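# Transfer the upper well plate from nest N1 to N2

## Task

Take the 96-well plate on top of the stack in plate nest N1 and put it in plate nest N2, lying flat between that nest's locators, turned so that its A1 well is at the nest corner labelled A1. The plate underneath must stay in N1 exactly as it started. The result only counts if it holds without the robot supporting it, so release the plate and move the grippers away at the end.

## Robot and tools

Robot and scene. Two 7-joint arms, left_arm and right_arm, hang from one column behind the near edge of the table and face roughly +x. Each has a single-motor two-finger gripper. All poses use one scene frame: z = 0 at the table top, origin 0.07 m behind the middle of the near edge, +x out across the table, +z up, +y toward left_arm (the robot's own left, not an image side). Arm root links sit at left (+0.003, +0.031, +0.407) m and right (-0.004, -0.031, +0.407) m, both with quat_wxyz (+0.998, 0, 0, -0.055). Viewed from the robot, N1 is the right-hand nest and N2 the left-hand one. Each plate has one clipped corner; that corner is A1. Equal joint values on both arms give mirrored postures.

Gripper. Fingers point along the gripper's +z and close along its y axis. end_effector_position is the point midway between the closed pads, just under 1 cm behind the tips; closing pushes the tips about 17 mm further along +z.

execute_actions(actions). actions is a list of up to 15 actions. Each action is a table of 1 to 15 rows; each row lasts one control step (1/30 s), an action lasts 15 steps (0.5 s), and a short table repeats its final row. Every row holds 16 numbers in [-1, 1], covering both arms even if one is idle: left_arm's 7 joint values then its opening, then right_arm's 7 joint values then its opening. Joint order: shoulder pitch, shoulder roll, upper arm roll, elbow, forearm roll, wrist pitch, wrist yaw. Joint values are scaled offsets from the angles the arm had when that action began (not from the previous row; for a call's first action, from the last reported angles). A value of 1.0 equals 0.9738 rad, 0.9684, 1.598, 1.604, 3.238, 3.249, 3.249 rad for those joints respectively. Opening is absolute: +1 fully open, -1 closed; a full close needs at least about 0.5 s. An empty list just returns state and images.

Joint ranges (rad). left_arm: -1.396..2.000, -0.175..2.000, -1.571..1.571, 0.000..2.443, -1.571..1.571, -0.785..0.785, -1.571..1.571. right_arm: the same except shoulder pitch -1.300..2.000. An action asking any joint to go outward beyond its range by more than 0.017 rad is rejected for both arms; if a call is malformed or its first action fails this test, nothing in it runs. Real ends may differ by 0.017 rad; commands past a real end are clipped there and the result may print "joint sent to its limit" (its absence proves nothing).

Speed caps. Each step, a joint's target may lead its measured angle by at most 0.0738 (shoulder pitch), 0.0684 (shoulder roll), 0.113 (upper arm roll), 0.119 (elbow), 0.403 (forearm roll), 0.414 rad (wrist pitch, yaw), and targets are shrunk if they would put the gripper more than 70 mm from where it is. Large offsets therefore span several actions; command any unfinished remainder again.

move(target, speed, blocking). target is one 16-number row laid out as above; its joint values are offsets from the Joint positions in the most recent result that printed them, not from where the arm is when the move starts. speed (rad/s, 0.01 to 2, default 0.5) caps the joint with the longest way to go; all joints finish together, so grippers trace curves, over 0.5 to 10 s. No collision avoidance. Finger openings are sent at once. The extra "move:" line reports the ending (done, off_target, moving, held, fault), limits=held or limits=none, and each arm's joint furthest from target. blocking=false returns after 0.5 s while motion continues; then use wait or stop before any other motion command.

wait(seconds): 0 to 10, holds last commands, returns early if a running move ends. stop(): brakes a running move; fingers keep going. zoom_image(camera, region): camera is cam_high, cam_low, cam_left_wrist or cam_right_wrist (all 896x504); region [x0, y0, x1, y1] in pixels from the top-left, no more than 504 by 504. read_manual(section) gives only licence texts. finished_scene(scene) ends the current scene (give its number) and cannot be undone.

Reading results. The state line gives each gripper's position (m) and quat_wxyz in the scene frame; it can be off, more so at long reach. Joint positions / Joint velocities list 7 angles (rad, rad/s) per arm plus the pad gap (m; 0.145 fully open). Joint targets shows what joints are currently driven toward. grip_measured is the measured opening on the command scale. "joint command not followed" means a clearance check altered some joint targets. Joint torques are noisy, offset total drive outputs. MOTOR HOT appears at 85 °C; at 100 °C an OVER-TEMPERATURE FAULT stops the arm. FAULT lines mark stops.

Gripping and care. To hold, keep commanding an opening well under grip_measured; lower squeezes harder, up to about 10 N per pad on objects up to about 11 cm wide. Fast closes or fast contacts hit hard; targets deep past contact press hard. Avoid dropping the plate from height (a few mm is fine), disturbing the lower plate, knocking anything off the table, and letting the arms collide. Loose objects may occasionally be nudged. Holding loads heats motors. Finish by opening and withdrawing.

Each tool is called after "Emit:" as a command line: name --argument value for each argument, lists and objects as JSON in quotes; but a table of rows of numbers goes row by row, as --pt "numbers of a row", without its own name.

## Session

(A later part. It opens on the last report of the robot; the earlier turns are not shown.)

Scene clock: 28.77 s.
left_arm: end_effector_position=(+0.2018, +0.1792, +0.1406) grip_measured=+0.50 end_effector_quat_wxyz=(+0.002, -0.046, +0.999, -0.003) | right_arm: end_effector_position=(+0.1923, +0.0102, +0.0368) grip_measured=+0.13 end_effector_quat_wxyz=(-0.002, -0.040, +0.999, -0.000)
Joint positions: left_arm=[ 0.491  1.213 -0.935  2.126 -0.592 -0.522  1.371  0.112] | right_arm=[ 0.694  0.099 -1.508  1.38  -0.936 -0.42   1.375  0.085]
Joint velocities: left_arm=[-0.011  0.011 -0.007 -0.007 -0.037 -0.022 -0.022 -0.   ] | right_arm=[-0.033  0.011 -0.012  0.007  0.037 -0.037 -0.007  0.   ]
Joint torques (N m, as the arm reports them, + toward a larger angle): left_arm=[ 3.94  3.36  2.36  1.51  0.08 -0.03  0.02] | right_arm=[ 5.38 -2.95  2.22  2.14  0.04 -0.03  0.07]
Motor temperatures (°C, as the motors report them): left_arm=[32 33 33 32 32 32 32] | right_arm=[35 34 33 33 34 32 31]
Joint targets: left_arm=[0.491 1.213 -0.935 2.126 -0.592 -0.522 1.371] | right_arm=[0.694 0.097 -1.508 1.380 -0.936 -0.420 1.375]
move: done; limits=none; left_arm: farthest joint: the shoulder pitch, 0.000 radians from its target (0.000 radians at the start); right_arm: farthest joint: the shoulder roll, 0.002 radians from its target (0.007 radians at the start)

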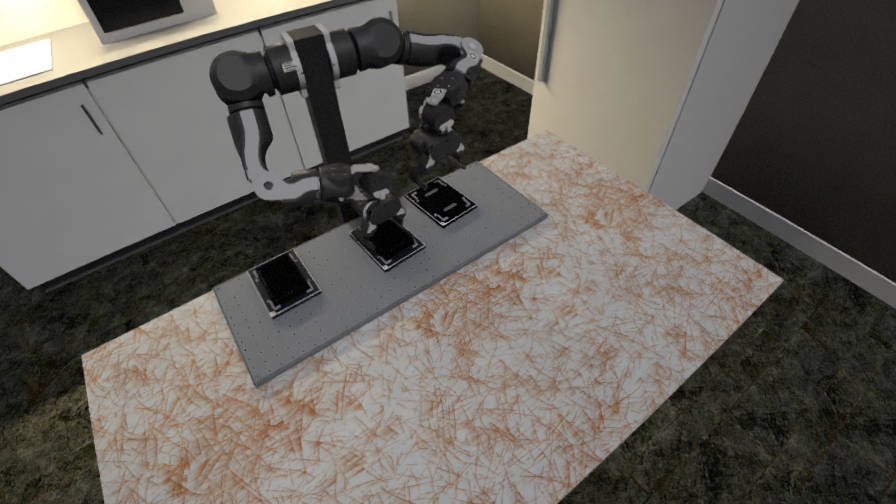

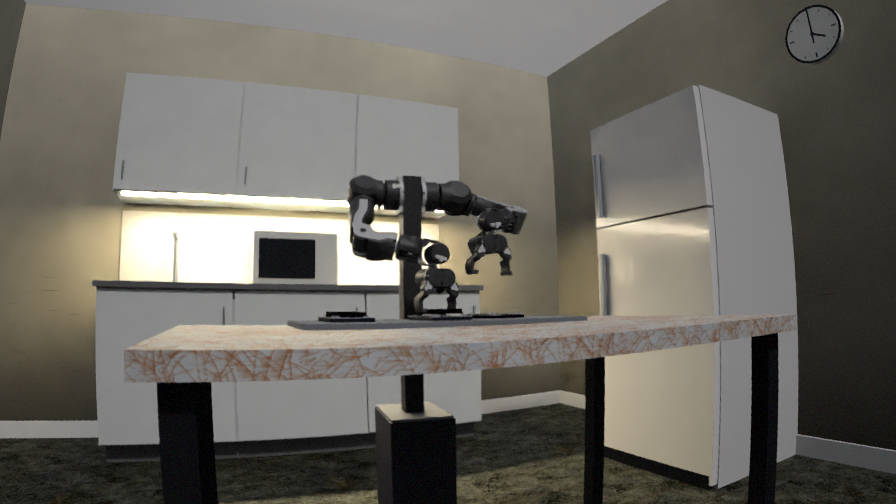

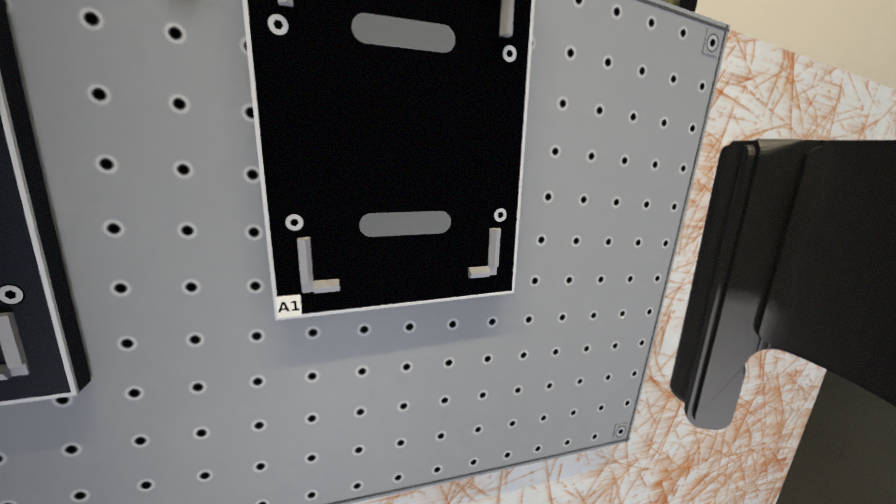

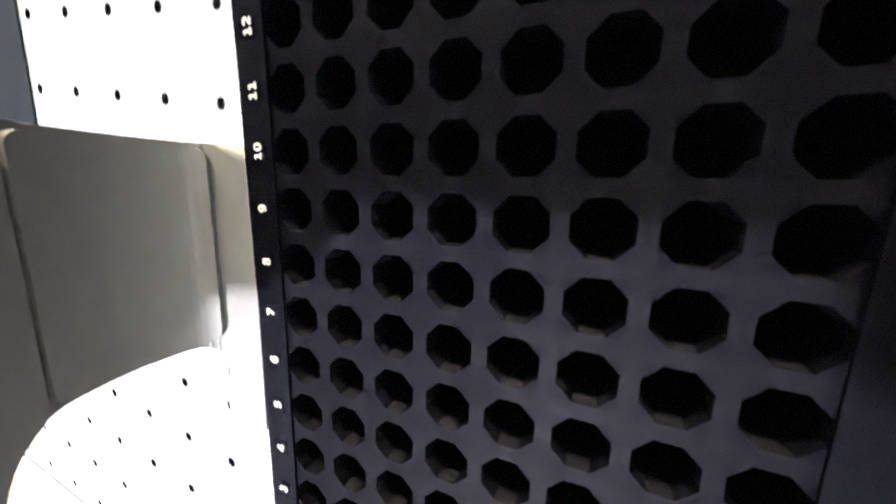

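Emit:
move --target '[0,0,0,0,0,0,0,0.5, -0.0095,-0.0031,-0.0061,-0.0143,-0.0046,-0.0025,-0.008,-0.15]' --speed 0.03

Emit:
zoom_image --camera "cam_high" --region '[370,228,430,270]'

Emit:
zoom_image --camera "cam_low" --region '[400,295,470,330]'

Scene clock: 30.17 s.
left_arm: end_effector_position=(+0.2018, +0.1792, +0.1406) grip_measured=+0.50 end_effector_quat_wxyz=(+0.002, -0.046, +0.999, -0.003) | right_arm: end_effector_position=(+0.1928, +0.0096, +0.0336) grip_measured=+0.13 end_effector_quat_wxyz=(-0.002, -0.041, +0.999, -0.002)
Joint positions: left_arm=[ 0.491  1.213 -0.935  2.126 -0.592 -0.522  1.371  0.112] | right_arm=[ 0.691  0.095 -1.512  1.364 -0.944 -0.425  1.365  0.085]
Joint velocities: left_arm=[-0.011  0.011 -0.012 -0.012  0.037 -0.051 -0.007  0.   ] | right_arm=[ 0.011  0.011 -0.012 -0.007 -0.007 -0.051  0.022 -0.   ]
Joint torques (N m, as the arm reports them, + toward a larger angle): left_arm=[ 3.99  3.31  2.29  1.49  0.08 -0.03  0.03] | right_arm=[ 3.84 -2.11  0.92  0.93 -0.19 -0.14 -0.42]
Motor temperatures (°C, as the motors report them): left_arm=[32 33 33 32 32 32 32] | right_arm=[35 34 33 33 34 32 31]
Joint targets: left_arm=[0.491 1.213 -0.935 2.126 -0.592 -0.522 1.371] | right_arm=[0.684 0.096 -1.518 1.358 -0.951 -0.429 1.349]
move: off_target (right_arm); limits=none; left_arm: farthest joint: the shoulder pitch, 0.000 radians from its target (0.000 radians at the start); right_arm: farthest joint: the wrist yaw, 0.016 radians from its target (0.026 radians at the start)

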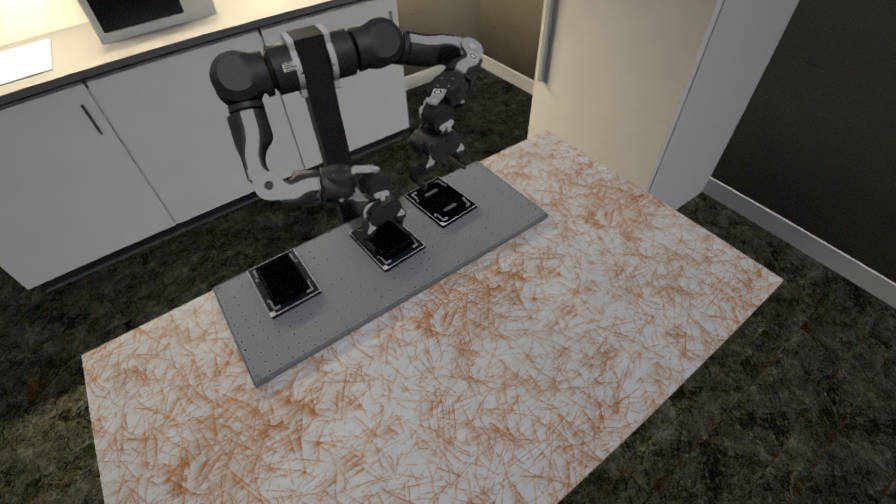

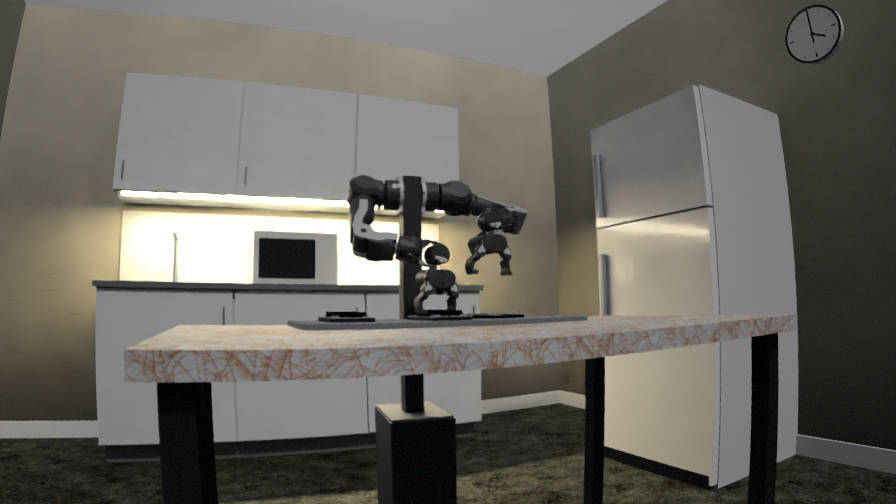

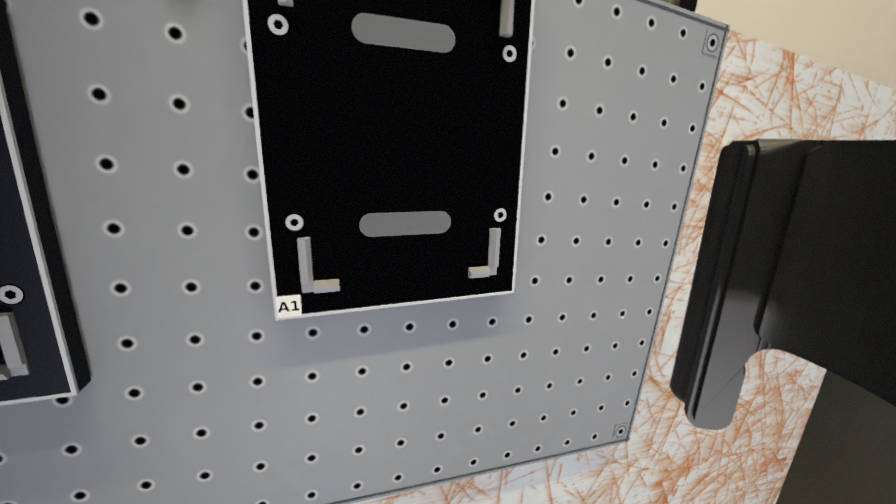

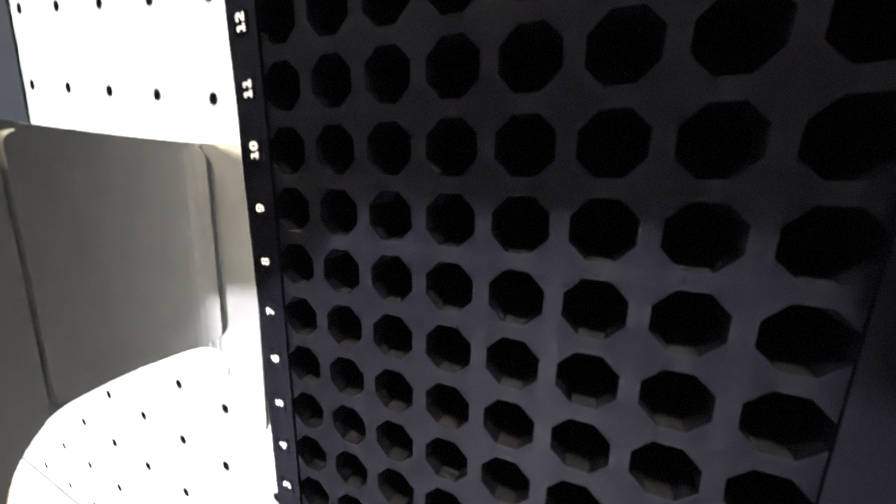

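Region (370, 228, 430, 270) of cam_high's 896x504 image, scaled by 8.400, with more detail than that image has; it fills the top 353 rows of this view, and the rest is white.

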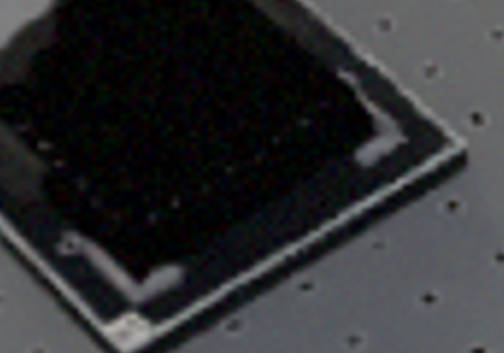

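Region (400, 295, 470, 330) of cam_low's 896x504 image, scaled by 7.200, with more detail than that image has.

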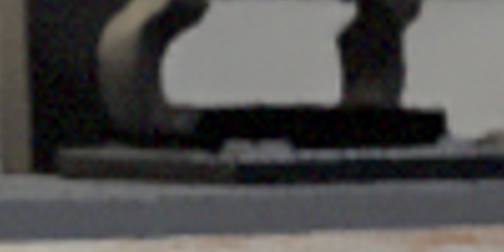

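Emit:
move --target '[0,0,0,0,0,0,0,0.5, -0.007,0,0,0.004,0,0,0.002,-0.15]' --speed 0.02

Emit:
zoom_image --camera "cam_high" --region '[370,228,430,270]'

Emit:
zoom_image --camera "cam_low" --region '[400,295,470,330]'

Scene clock: 31.13 s.
left_arm: end_effector_position=(+0.2018, +0.1792, +0.1406) grip_measured=+0.50 end_effector_quat_wxyz=(+0.002, -0.046, +0.999, -0.003) | right_arm: end_effector_position=(+0.1925, +0.0097, +0.0340) grip_measured=+0.12 end_effector_quat_wxyz=(-0.001, -0.042, +0.999, -0.003)
Joint positions: left_arm=[ 0.491  1.213 -0.935  2.126 -0.592 -0.522  1.371  0.112] | right_arm=[ 0.689  0.095 -1.512  1.368 -0.947 -0.424  1.369  0.085]
Joint velocities: left_arm=[-0.011  0.033 -0.012 -0.032 -0.051 -0.051 -0.022  0.   ] | right_arm=[ 0.077 -0.033  0.002 -0.002 -0.007 -0.022 -0.022 -0.   ]
Joint torques (N m, as the arm reports them, + toward a larger angle): left_arm=[ 3.82  3.38  2.34  1.51  0.05 -0.01  0.04] | right_arm=[ 3.98 -2.31  2.21  2.63  0.12 -0.06  0.15]
Motor temperatures (°C, as the motors report them): left_arm=[32 33 33 32 32 32 32] | right_arm=[35 34 33 33 34 32 31]
Joint targets: left_arm=[0.491 1.213 -0.935 2.126 -0.592 -0.522 1.371] | right_arm=[0.684 0.095 -1.512 1.371 -0.944 -0.425 1.371]
move: done; limits=none; left_arm: farthest joint: the shoulder pitch, 0.000 radians from its target (0.000 radians at the start); right_arm: farthest joint: the shoulder pitch, 0.005 radians from its target (0.006 radians at the start)

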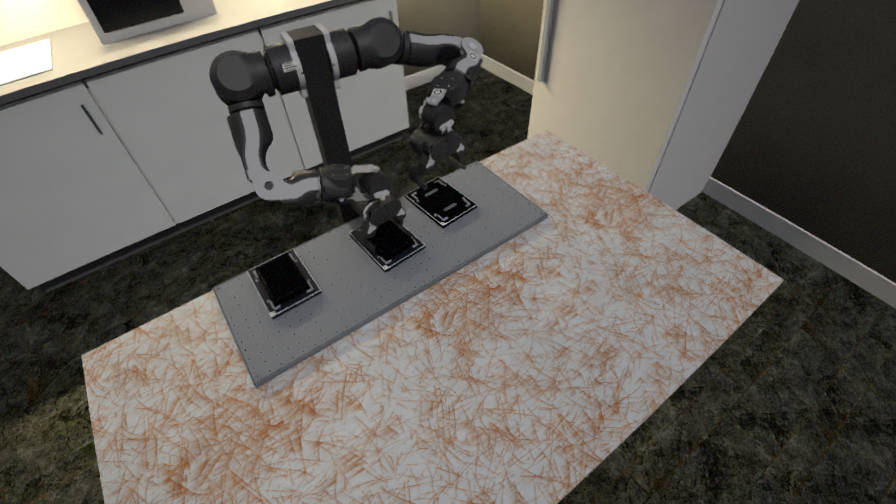

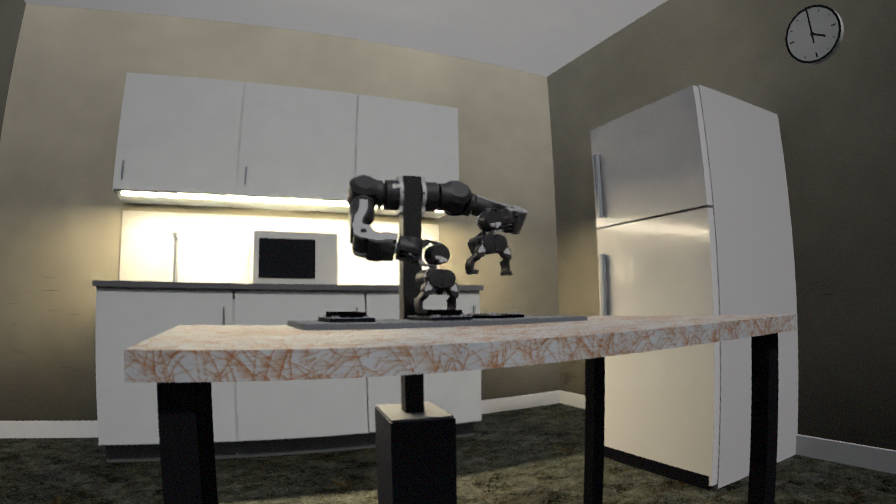

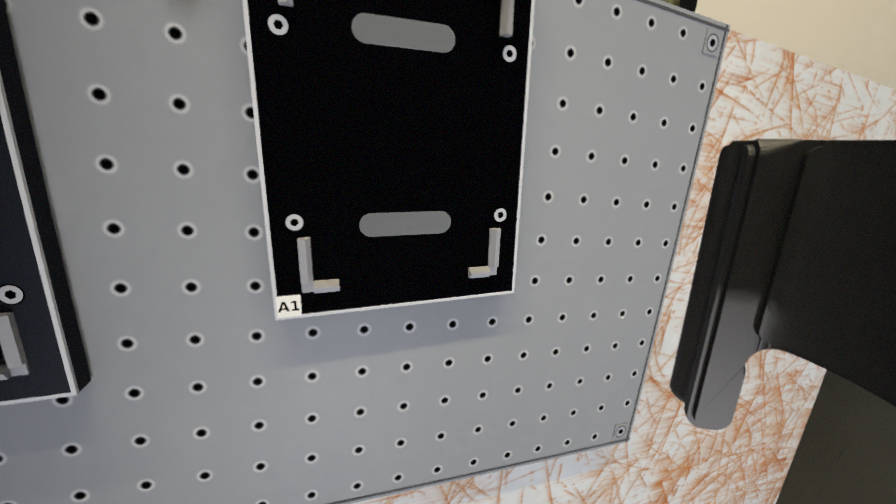

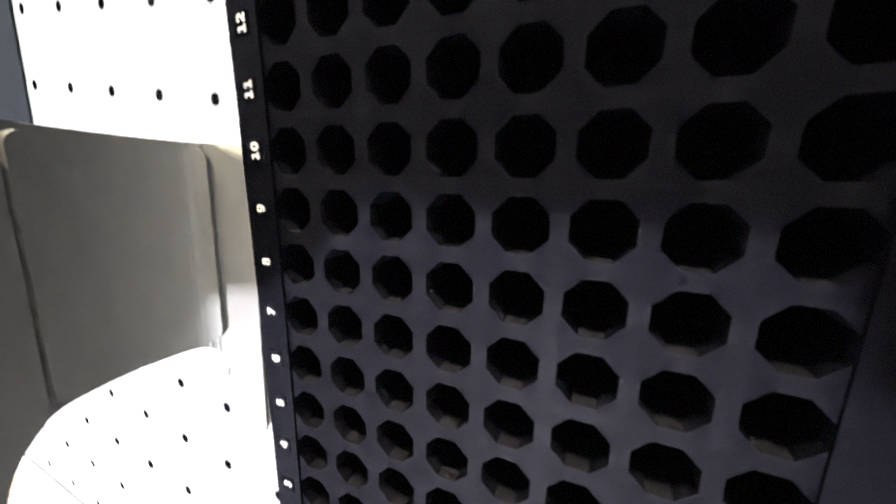

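Region (370, 228, 430, 270) of cam_high's 896x504 image, scaled by 8.400, with more detail than that image has; it fills the top 353 rows of this view, and the rest is white.

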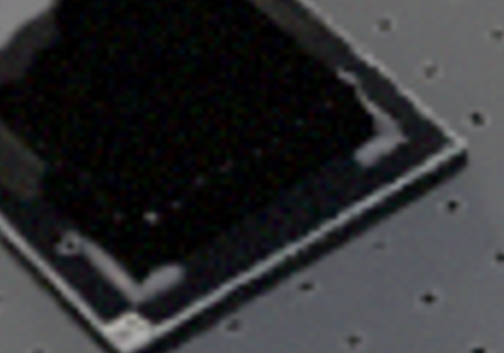

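Region (400, 295, 470, 330) of cam_low's 896x504 image, scaled by 7.200, with more detail than that image has.

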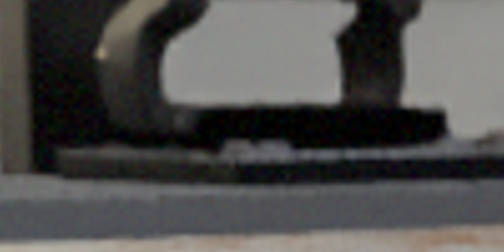

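Emit:
zoom_image --camera "cam_high" --region '[402,232,426,252]'

Emit:
zoom_image --camera "cam_high" --region '[374,250,398,270]'

Emit:
zoom_image --camera "cam_high" --region '[296,276,326,300]'

Emit:
zoom_image --camera "cam_high" --region '[260,295,290,319]'

Region (402, 232, 426, 252) of cam_high's 896x504 image, scaled by 21.000, with more detail than that image has.

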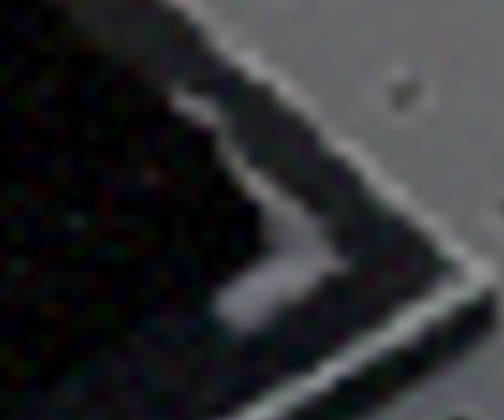

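Region (374, 250, 398, 270) of cam_high's 896x504 image, scaled by 21.000, with more detail than that image has.

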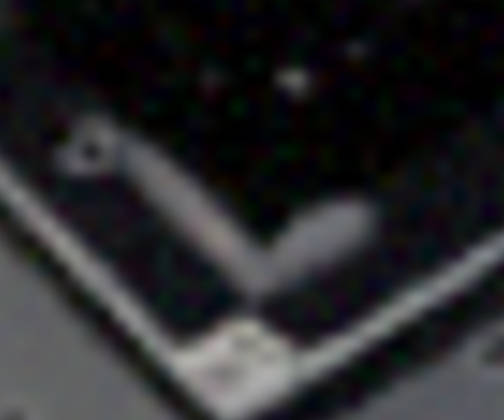

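Region (296, 276, 326, 300) of cam_high's 896x504 image, scaled by 16.800, with more detail than that image has; it fills the top 403 rows of this view, and the rest is white.

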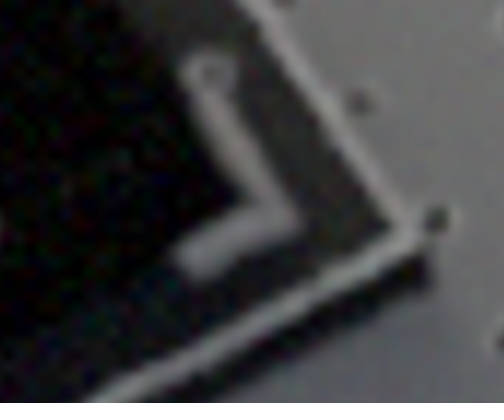

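Region (260, 295, 290, 319) of cam_high's 896x504 image, scaled by 16.800, with more detail than that image has; it fills the top 403 rows of this view, and the rest is white.

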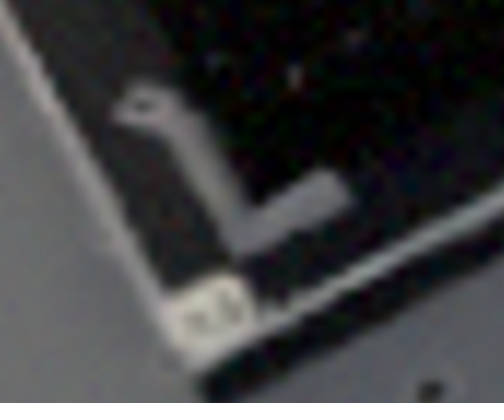

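Emit:
move --target '[0,0,0,0,0,0,0,0.5, 0.001,0.0045,0,0.002,0,0.004,0.001,-0.15]' --speed 0.02

Emit:
zoom_image --camera "cam_high" --region '[370,228,430,270]'

Scene clock: 32.40 s.
left_arm: end_effector_position=(+0.2018, +0.1792, +0.1406) grip_measured=+0.50 end_effector_quat_wxyz=(+0.002, -0.046, +0.999, -0.003) | right_arm: end_effector_position=(+0.1928, +0.0094, +0.0342) grip_measured=+0.12 end_effector_quat_wxyz=(+0.000, -0.038, +0.999, -0.003)
Joint positions: left_arm=[ 0.491  1.213 -0.935  2.126 -0.592 -0.522  1.371  0.112] | right_arm=[ 0.69   0.096 -1.512  1.369 -0.947 -0.417  1.369  0.085]
Joint velocities: left_arm=[-0.099  0.011 -0.012  0.002 -0.037 -0.022  0.037 -0.   ] | right_arm=[-0.033 -0.077  0.017 -0.022 -0.066 -0.022  0.022  0.   ]
Joint torques (N m, as the arm reports them, + toward a larger angle): left_arm=[ 3.87  3.47  2.36  1.57  0.08 -0.02  0.03] | right_arm=[ 5.57 -1.47  2.21  2.41  0.04  0.13  0.16]
Motor temperatures (°C, as the motors report them): left_arm=[32 33 33 32 32 32 32] | right_arm=[35 33 33 33 34 32 31]
Joint targets: left_arm=[0.491 1.213 -0.935 2.126 -0.592 -0.522 1.371] | right_arm=[0.691 0.099 -1.512 1.371 -0.947 -0.411 1.372]
move: done; limits=none; left_arm: farthest joint: the shoulder pitch, 0.000 radians from its target (0.000 radians at the start); right_arm: farthest joint: the wrist pitch, 0.006 radians from its target (0.013 radians at the start)

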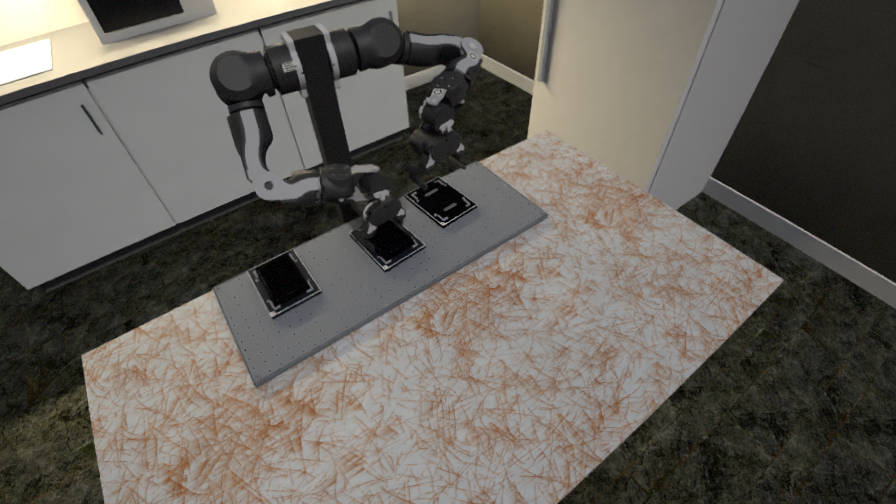

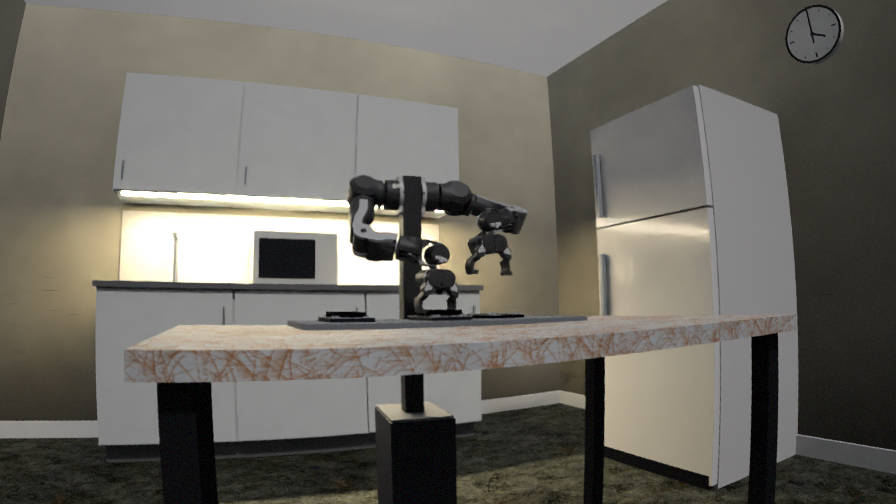

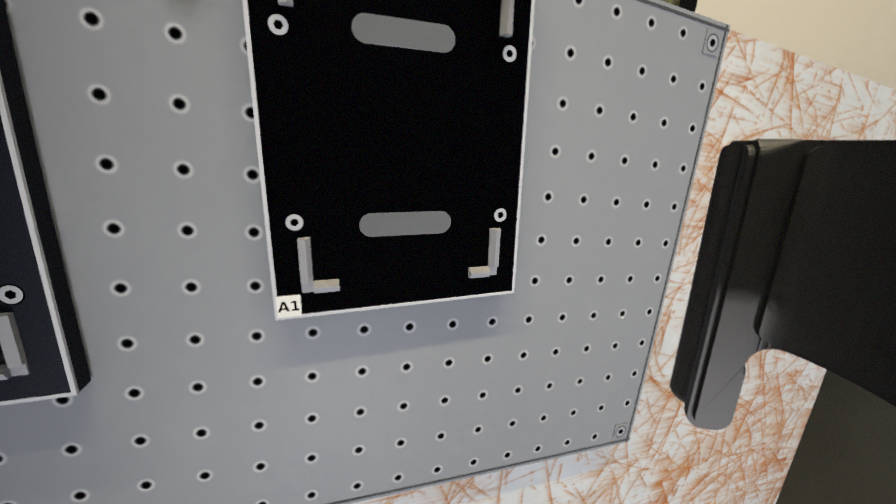

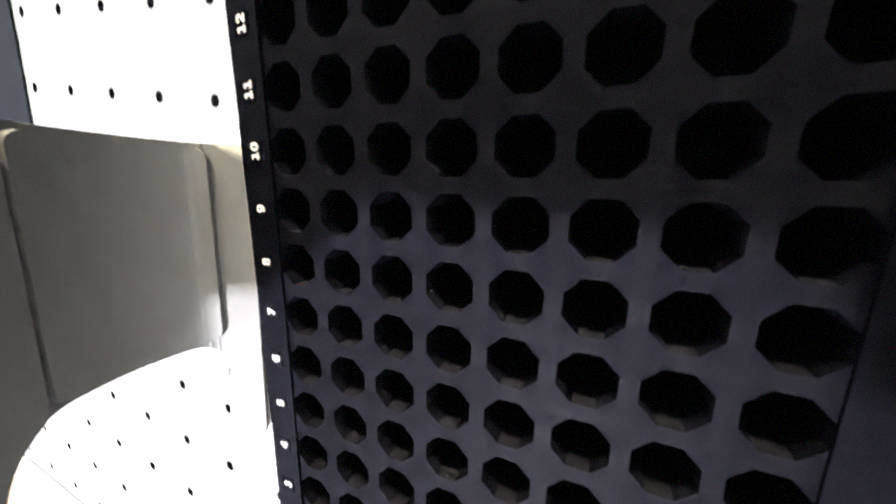

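Region (370, 228, 430, 270) of cam_high's 896x504 image, scaled by 8.400, with more detail than that image has; it fills the top 353 rows of this view, and the rest is white.

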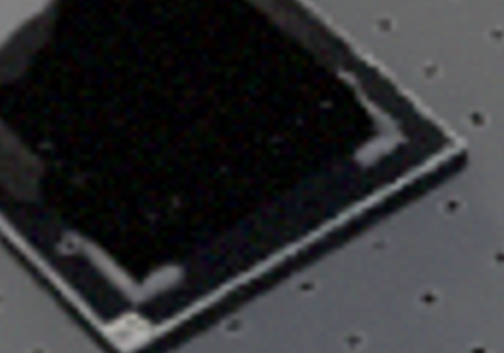

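Emit:
move --target '[0,0,0,0,0,0,0,0.5, -0.005,0.002,-0.004,-0.007,-0.0025,0.001,-0.004,-0.15]' --speed 0.02

Emit:
zoom_image --camera "cam_high" --region '[370,228,430,270]'

Emit:
zoom_image --camera "cam_low" --region '[400,295,470,330]'

Scene clock: 33.53 s.
left_arm: end_effector_position=(+0.2018, +0.1792, +0.1406) grip_measured=+0.50 end_effector_quat_wxyz=(+0.002, -0.046, +0.999, -0.003) | right_arm: end_effector_position=(+0.1931, +0.0093, +0.0336) grip_measured=+0.13 end_effector_quat_wxyz=(+0.000, -0.038, +0.999, -0.004)
Joint positions: left_arm=[ 0.491  1.213 -0.935  2.126 -0.592 -0.522  1.371  0.112] | right_arm=[ 0.69   0.095 -1.512  1.366 -0.948 -0.417  1.367  0.085]
Joint velocities: left_arm=[-0.077 -0.011 -0.017  0.007  0.081 -0.037  0.007 -0.   ] | right_arm=[-0.011 -0.033  0.002 -0.017  0.007 -0.007  0.022  0.   ]
Joint torques (N m, as the arm reports them, + toward a larger angle): left_arm=[ 3.82  3.27  2.39  1.5   0.07 -0.01  0.01] | right_arm=[ 4.2  -1.5   1.02  0.74 -0.22  0.06 -0.28]
Motor temperatures (°C, as the motors report them): left_arm=[32 33 33 32 32 32 32] | right_arm=[35 33 33 33 34 32 31]
Joint targets: left_arm=[0.491 1.213 -0.935 2.126 -0.592 -0.522 1.371] | right_arm=[0.685 0.098 -1.518 1.358 -0.956 -0.413 1.356]
move: off_target (right_arm); limits=none; left_arm: farthest joint: the shoulder pitch, 0.000 radians from its target (0.000 radians at the start); right_arm: farthest joint: the wrist yaw, 0.011 radians from its target (0.013 radians at the start)

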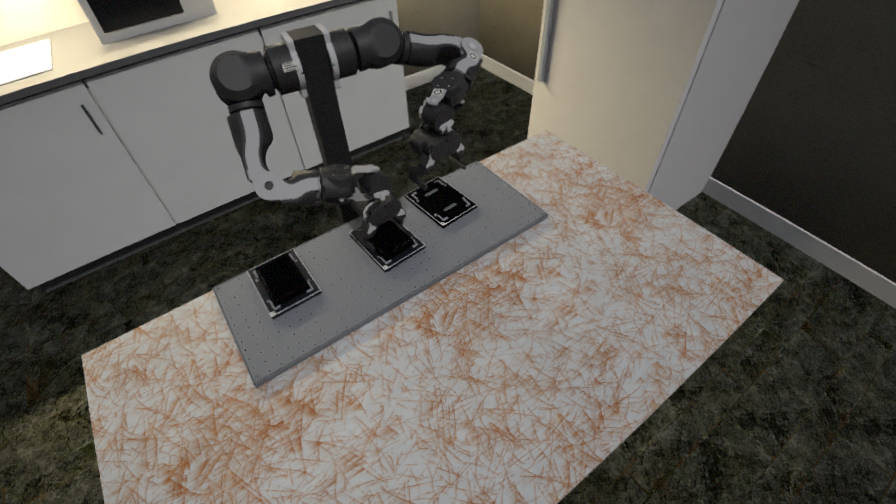

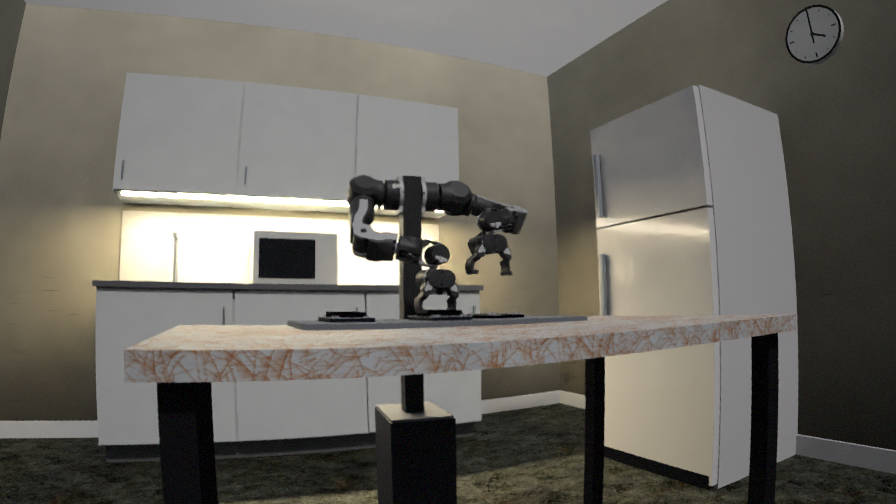

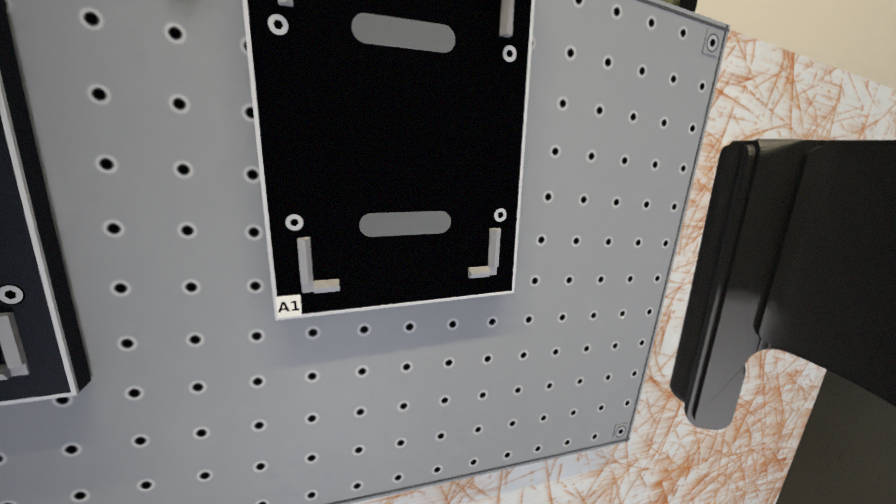

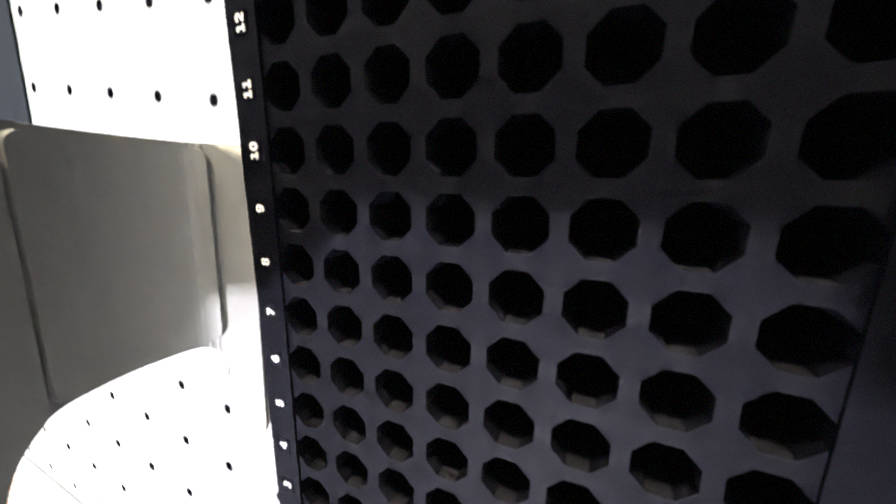

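Region (370, 228, 430, 270) of cam_high's 896x504 image, scaled by 8.400, with more detail than that image has; it fills the top 353 rows of this view, and the rest is white.

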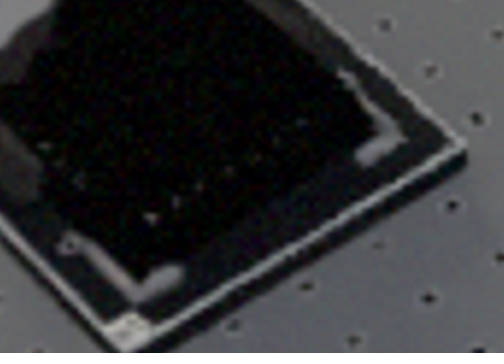

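Region (400, 295, 470, 330) of cam_low's 896x504 image, scaled by 7.200, with more detail than that image has.

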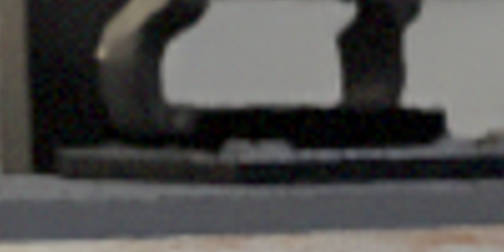

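Emit:
execute_actions --actions '[[[0,0,0,0,0,0,0,0.5,0,0,0,0,0,0,0,-0.1],[0,0,0,0,0,0,0,0.5,0,0,0,0,0,0,0,-0.05],[0,0,0,0,0,0,0,0.5,0,0,0,0,0,0,0,0],[0,0,0,0,0,0,0,0.5,0,0,0,0,0,0,0,0.05],[0,0,0,0,0,0,0,0.5,0,0,0,0,0,0,0,0.1],[0,0,0,0,0,0,0,0.5,0,0,0,0,0,0,0,0.13],[0,0,0,0,0,0,0,0.5,0,0,0,0,0,0,0,0.16],[0,0,0,0,0,0,0,0.5,0,0,0,0,0,0,0,0.19],[0,0,0,0,0,0,0,0.5,0,0,0,0,0,0,0,0.22],[0,0,0,0,0,0,0,0.5,0,0,0,0,0,0,0,0.26],[0,0,0,0,0,0,0,0.5,0,0,0,0,0,0,0,0.3],[0,0,0,0,0,0,0,0.5,0,0,0,0,0,0,0,0.35]]]'

Emit:
zoom_image --camera "cam_high" --region '[370,228,430,270]'

Emit:
zoom_image --camera "cam_low" --region '[400,295,470,330]'

Scene clock: 34.43 s.
left_arm: end_effector_position=(+0.2018, +0.1792, +0.1406) grip_measured=+0.50 end_effector_quat_wxyz=(+0.002, -0.046, +0.999, -0.003) | right_arm: end_effector_position=(+0.1929, +0.0095, +0.0339) grip_measured=+0.35 end_effector_quat_wxyz=(+0.000, -0.038, +0.999, -0.004)
Joint positions: left_arm=[ 0.491  1.213 -0.935  2.126 -0.592 -0.522  1.371  0.112] | right_arm=[ 0.69   0.095 -1.512  1.367 -0.948 -0.417  1.369  0.101]
Joint velocities: left_arm=[ 0.033 -0.011  0.002 -0.002 -0.007 -0.081 -0.022  0.   ] | right_arm=[-0.055  0.033  0.007  0.002  0.051  0.007  0.022  0.   ]
Joint torques (N m, as the arm reports them, + toward a larger angle): left_arm=[ 3.81  3.43  2.31  1.52  0.08 -0.01  0.02] | right_arm=[ 5.3  -2.18  2.19  1.97  0.02 -0.03  0.03]
Motor temperatures (°C, as the motors report them): left_arm=[32 33 33 32 32 32 32] | right_arm=[35 33 33 33 34 32 31]
Joint targets: left_arm=[0.491 1.213 -0.935 2.126 -0.592 -0.522 1.371] | right_arm=[0.690 0.095 -1.512 1.366 -0.948 -0.417 1.367]

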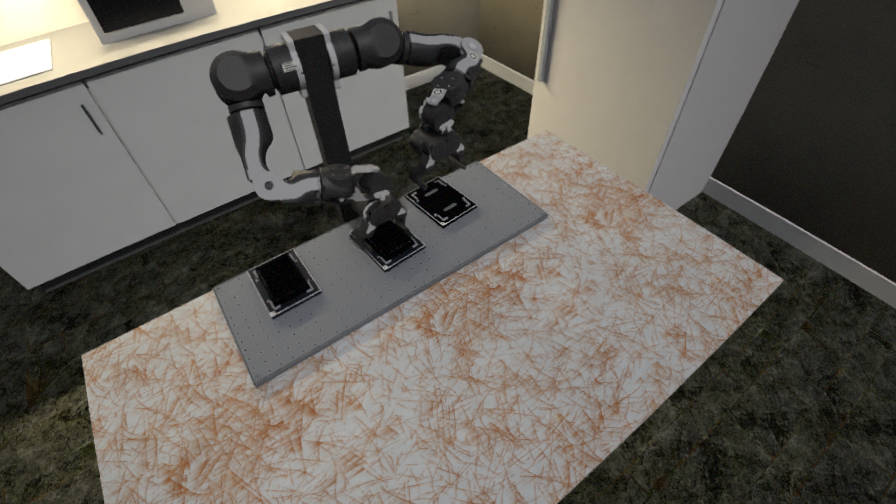

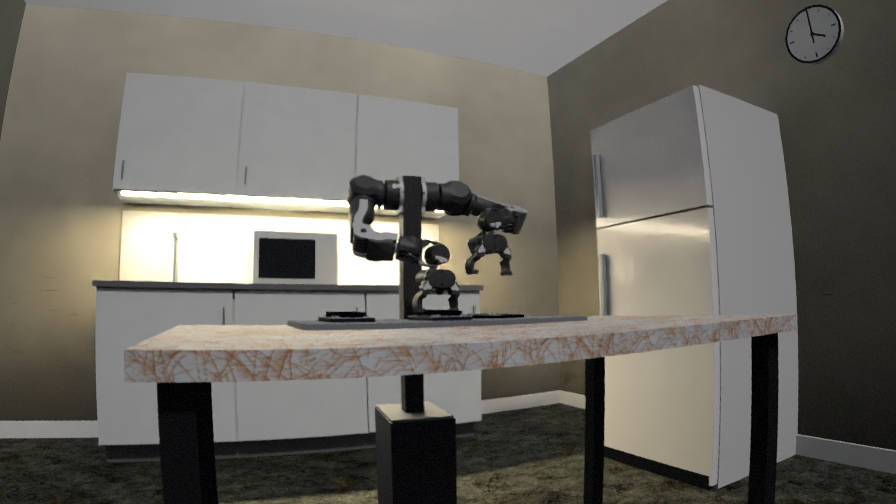

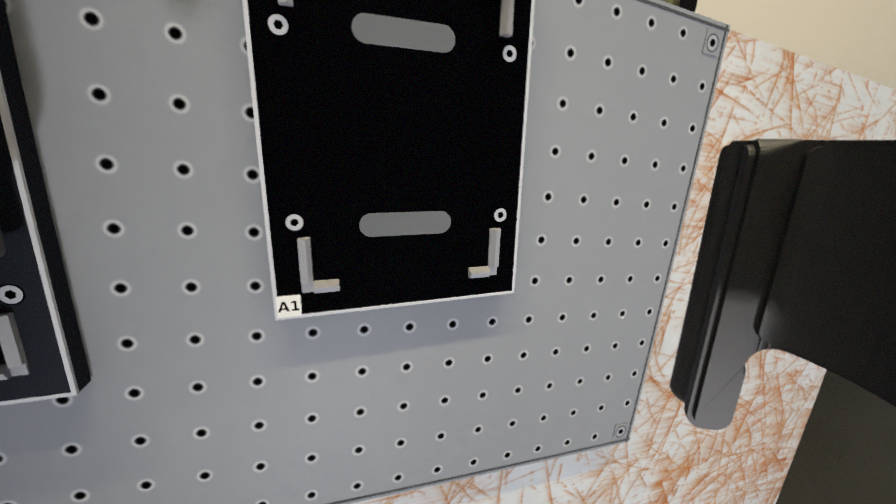

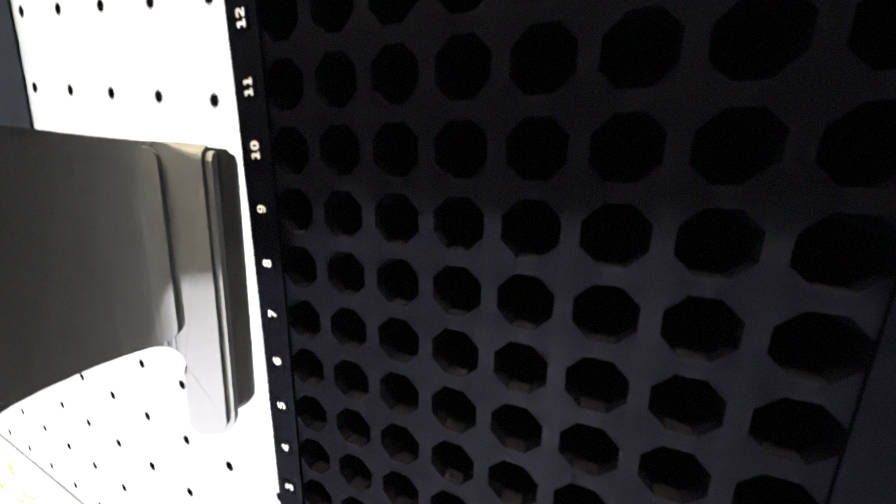

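Region (370, 228, 430, 270) of cam_high's 896x504 image, scaled by 8.400, with more detail than that image has; it fills the top 353 rows of this view, and the rest is white.

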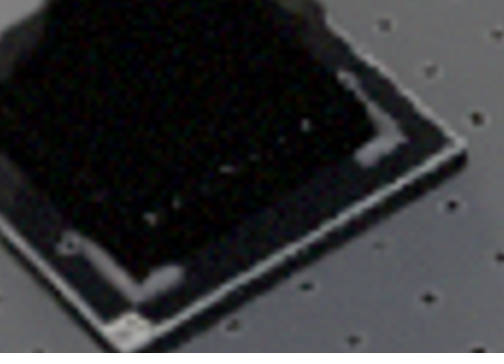

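Region (400, 295, 470, 330) of cam_low's 896x504 image, scaled by 7.200, with more detail than that image has.

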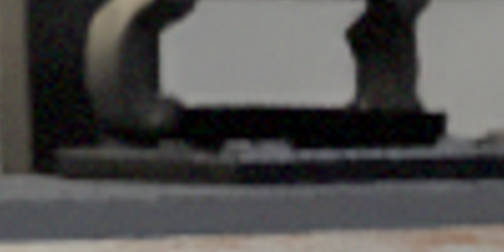

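Emit:
zoom_image --camera "cam_low" --region '[312,298,382,333]'

Emit:
zoom_image --camera "cam_low" --region '[415,302,465,327]'

Emit:
zoom_image --camera "cam_left_wrist" --region '[0,100,120,420]'

Region (312, 298, 382, 333) of cam_low's 896x504 image, scaled by 7.200, with more detail than that image has.

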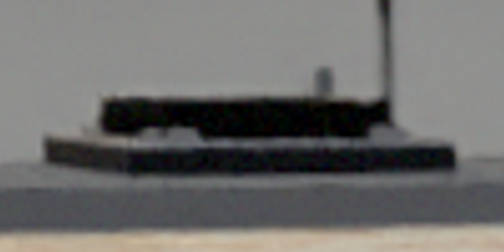

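Region (415, 302, 465, 327) of cam_low's 896x504 image, scaled by 10.080, with more detail than that image has.

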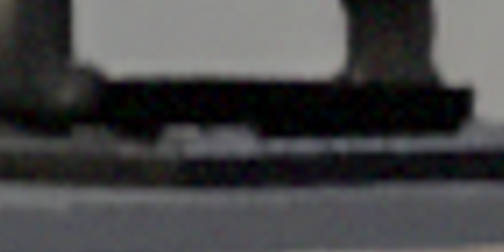

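Region (0, 100, 120, 420) of cam_left_wrist's 896x504 image, scaled by 1.575, with more detail than that image has; it fills the left 189 columns of this view, and the rest is white.

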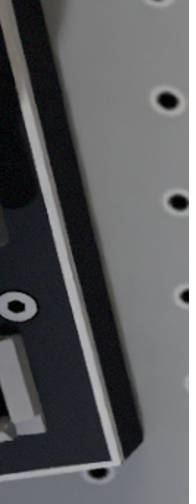

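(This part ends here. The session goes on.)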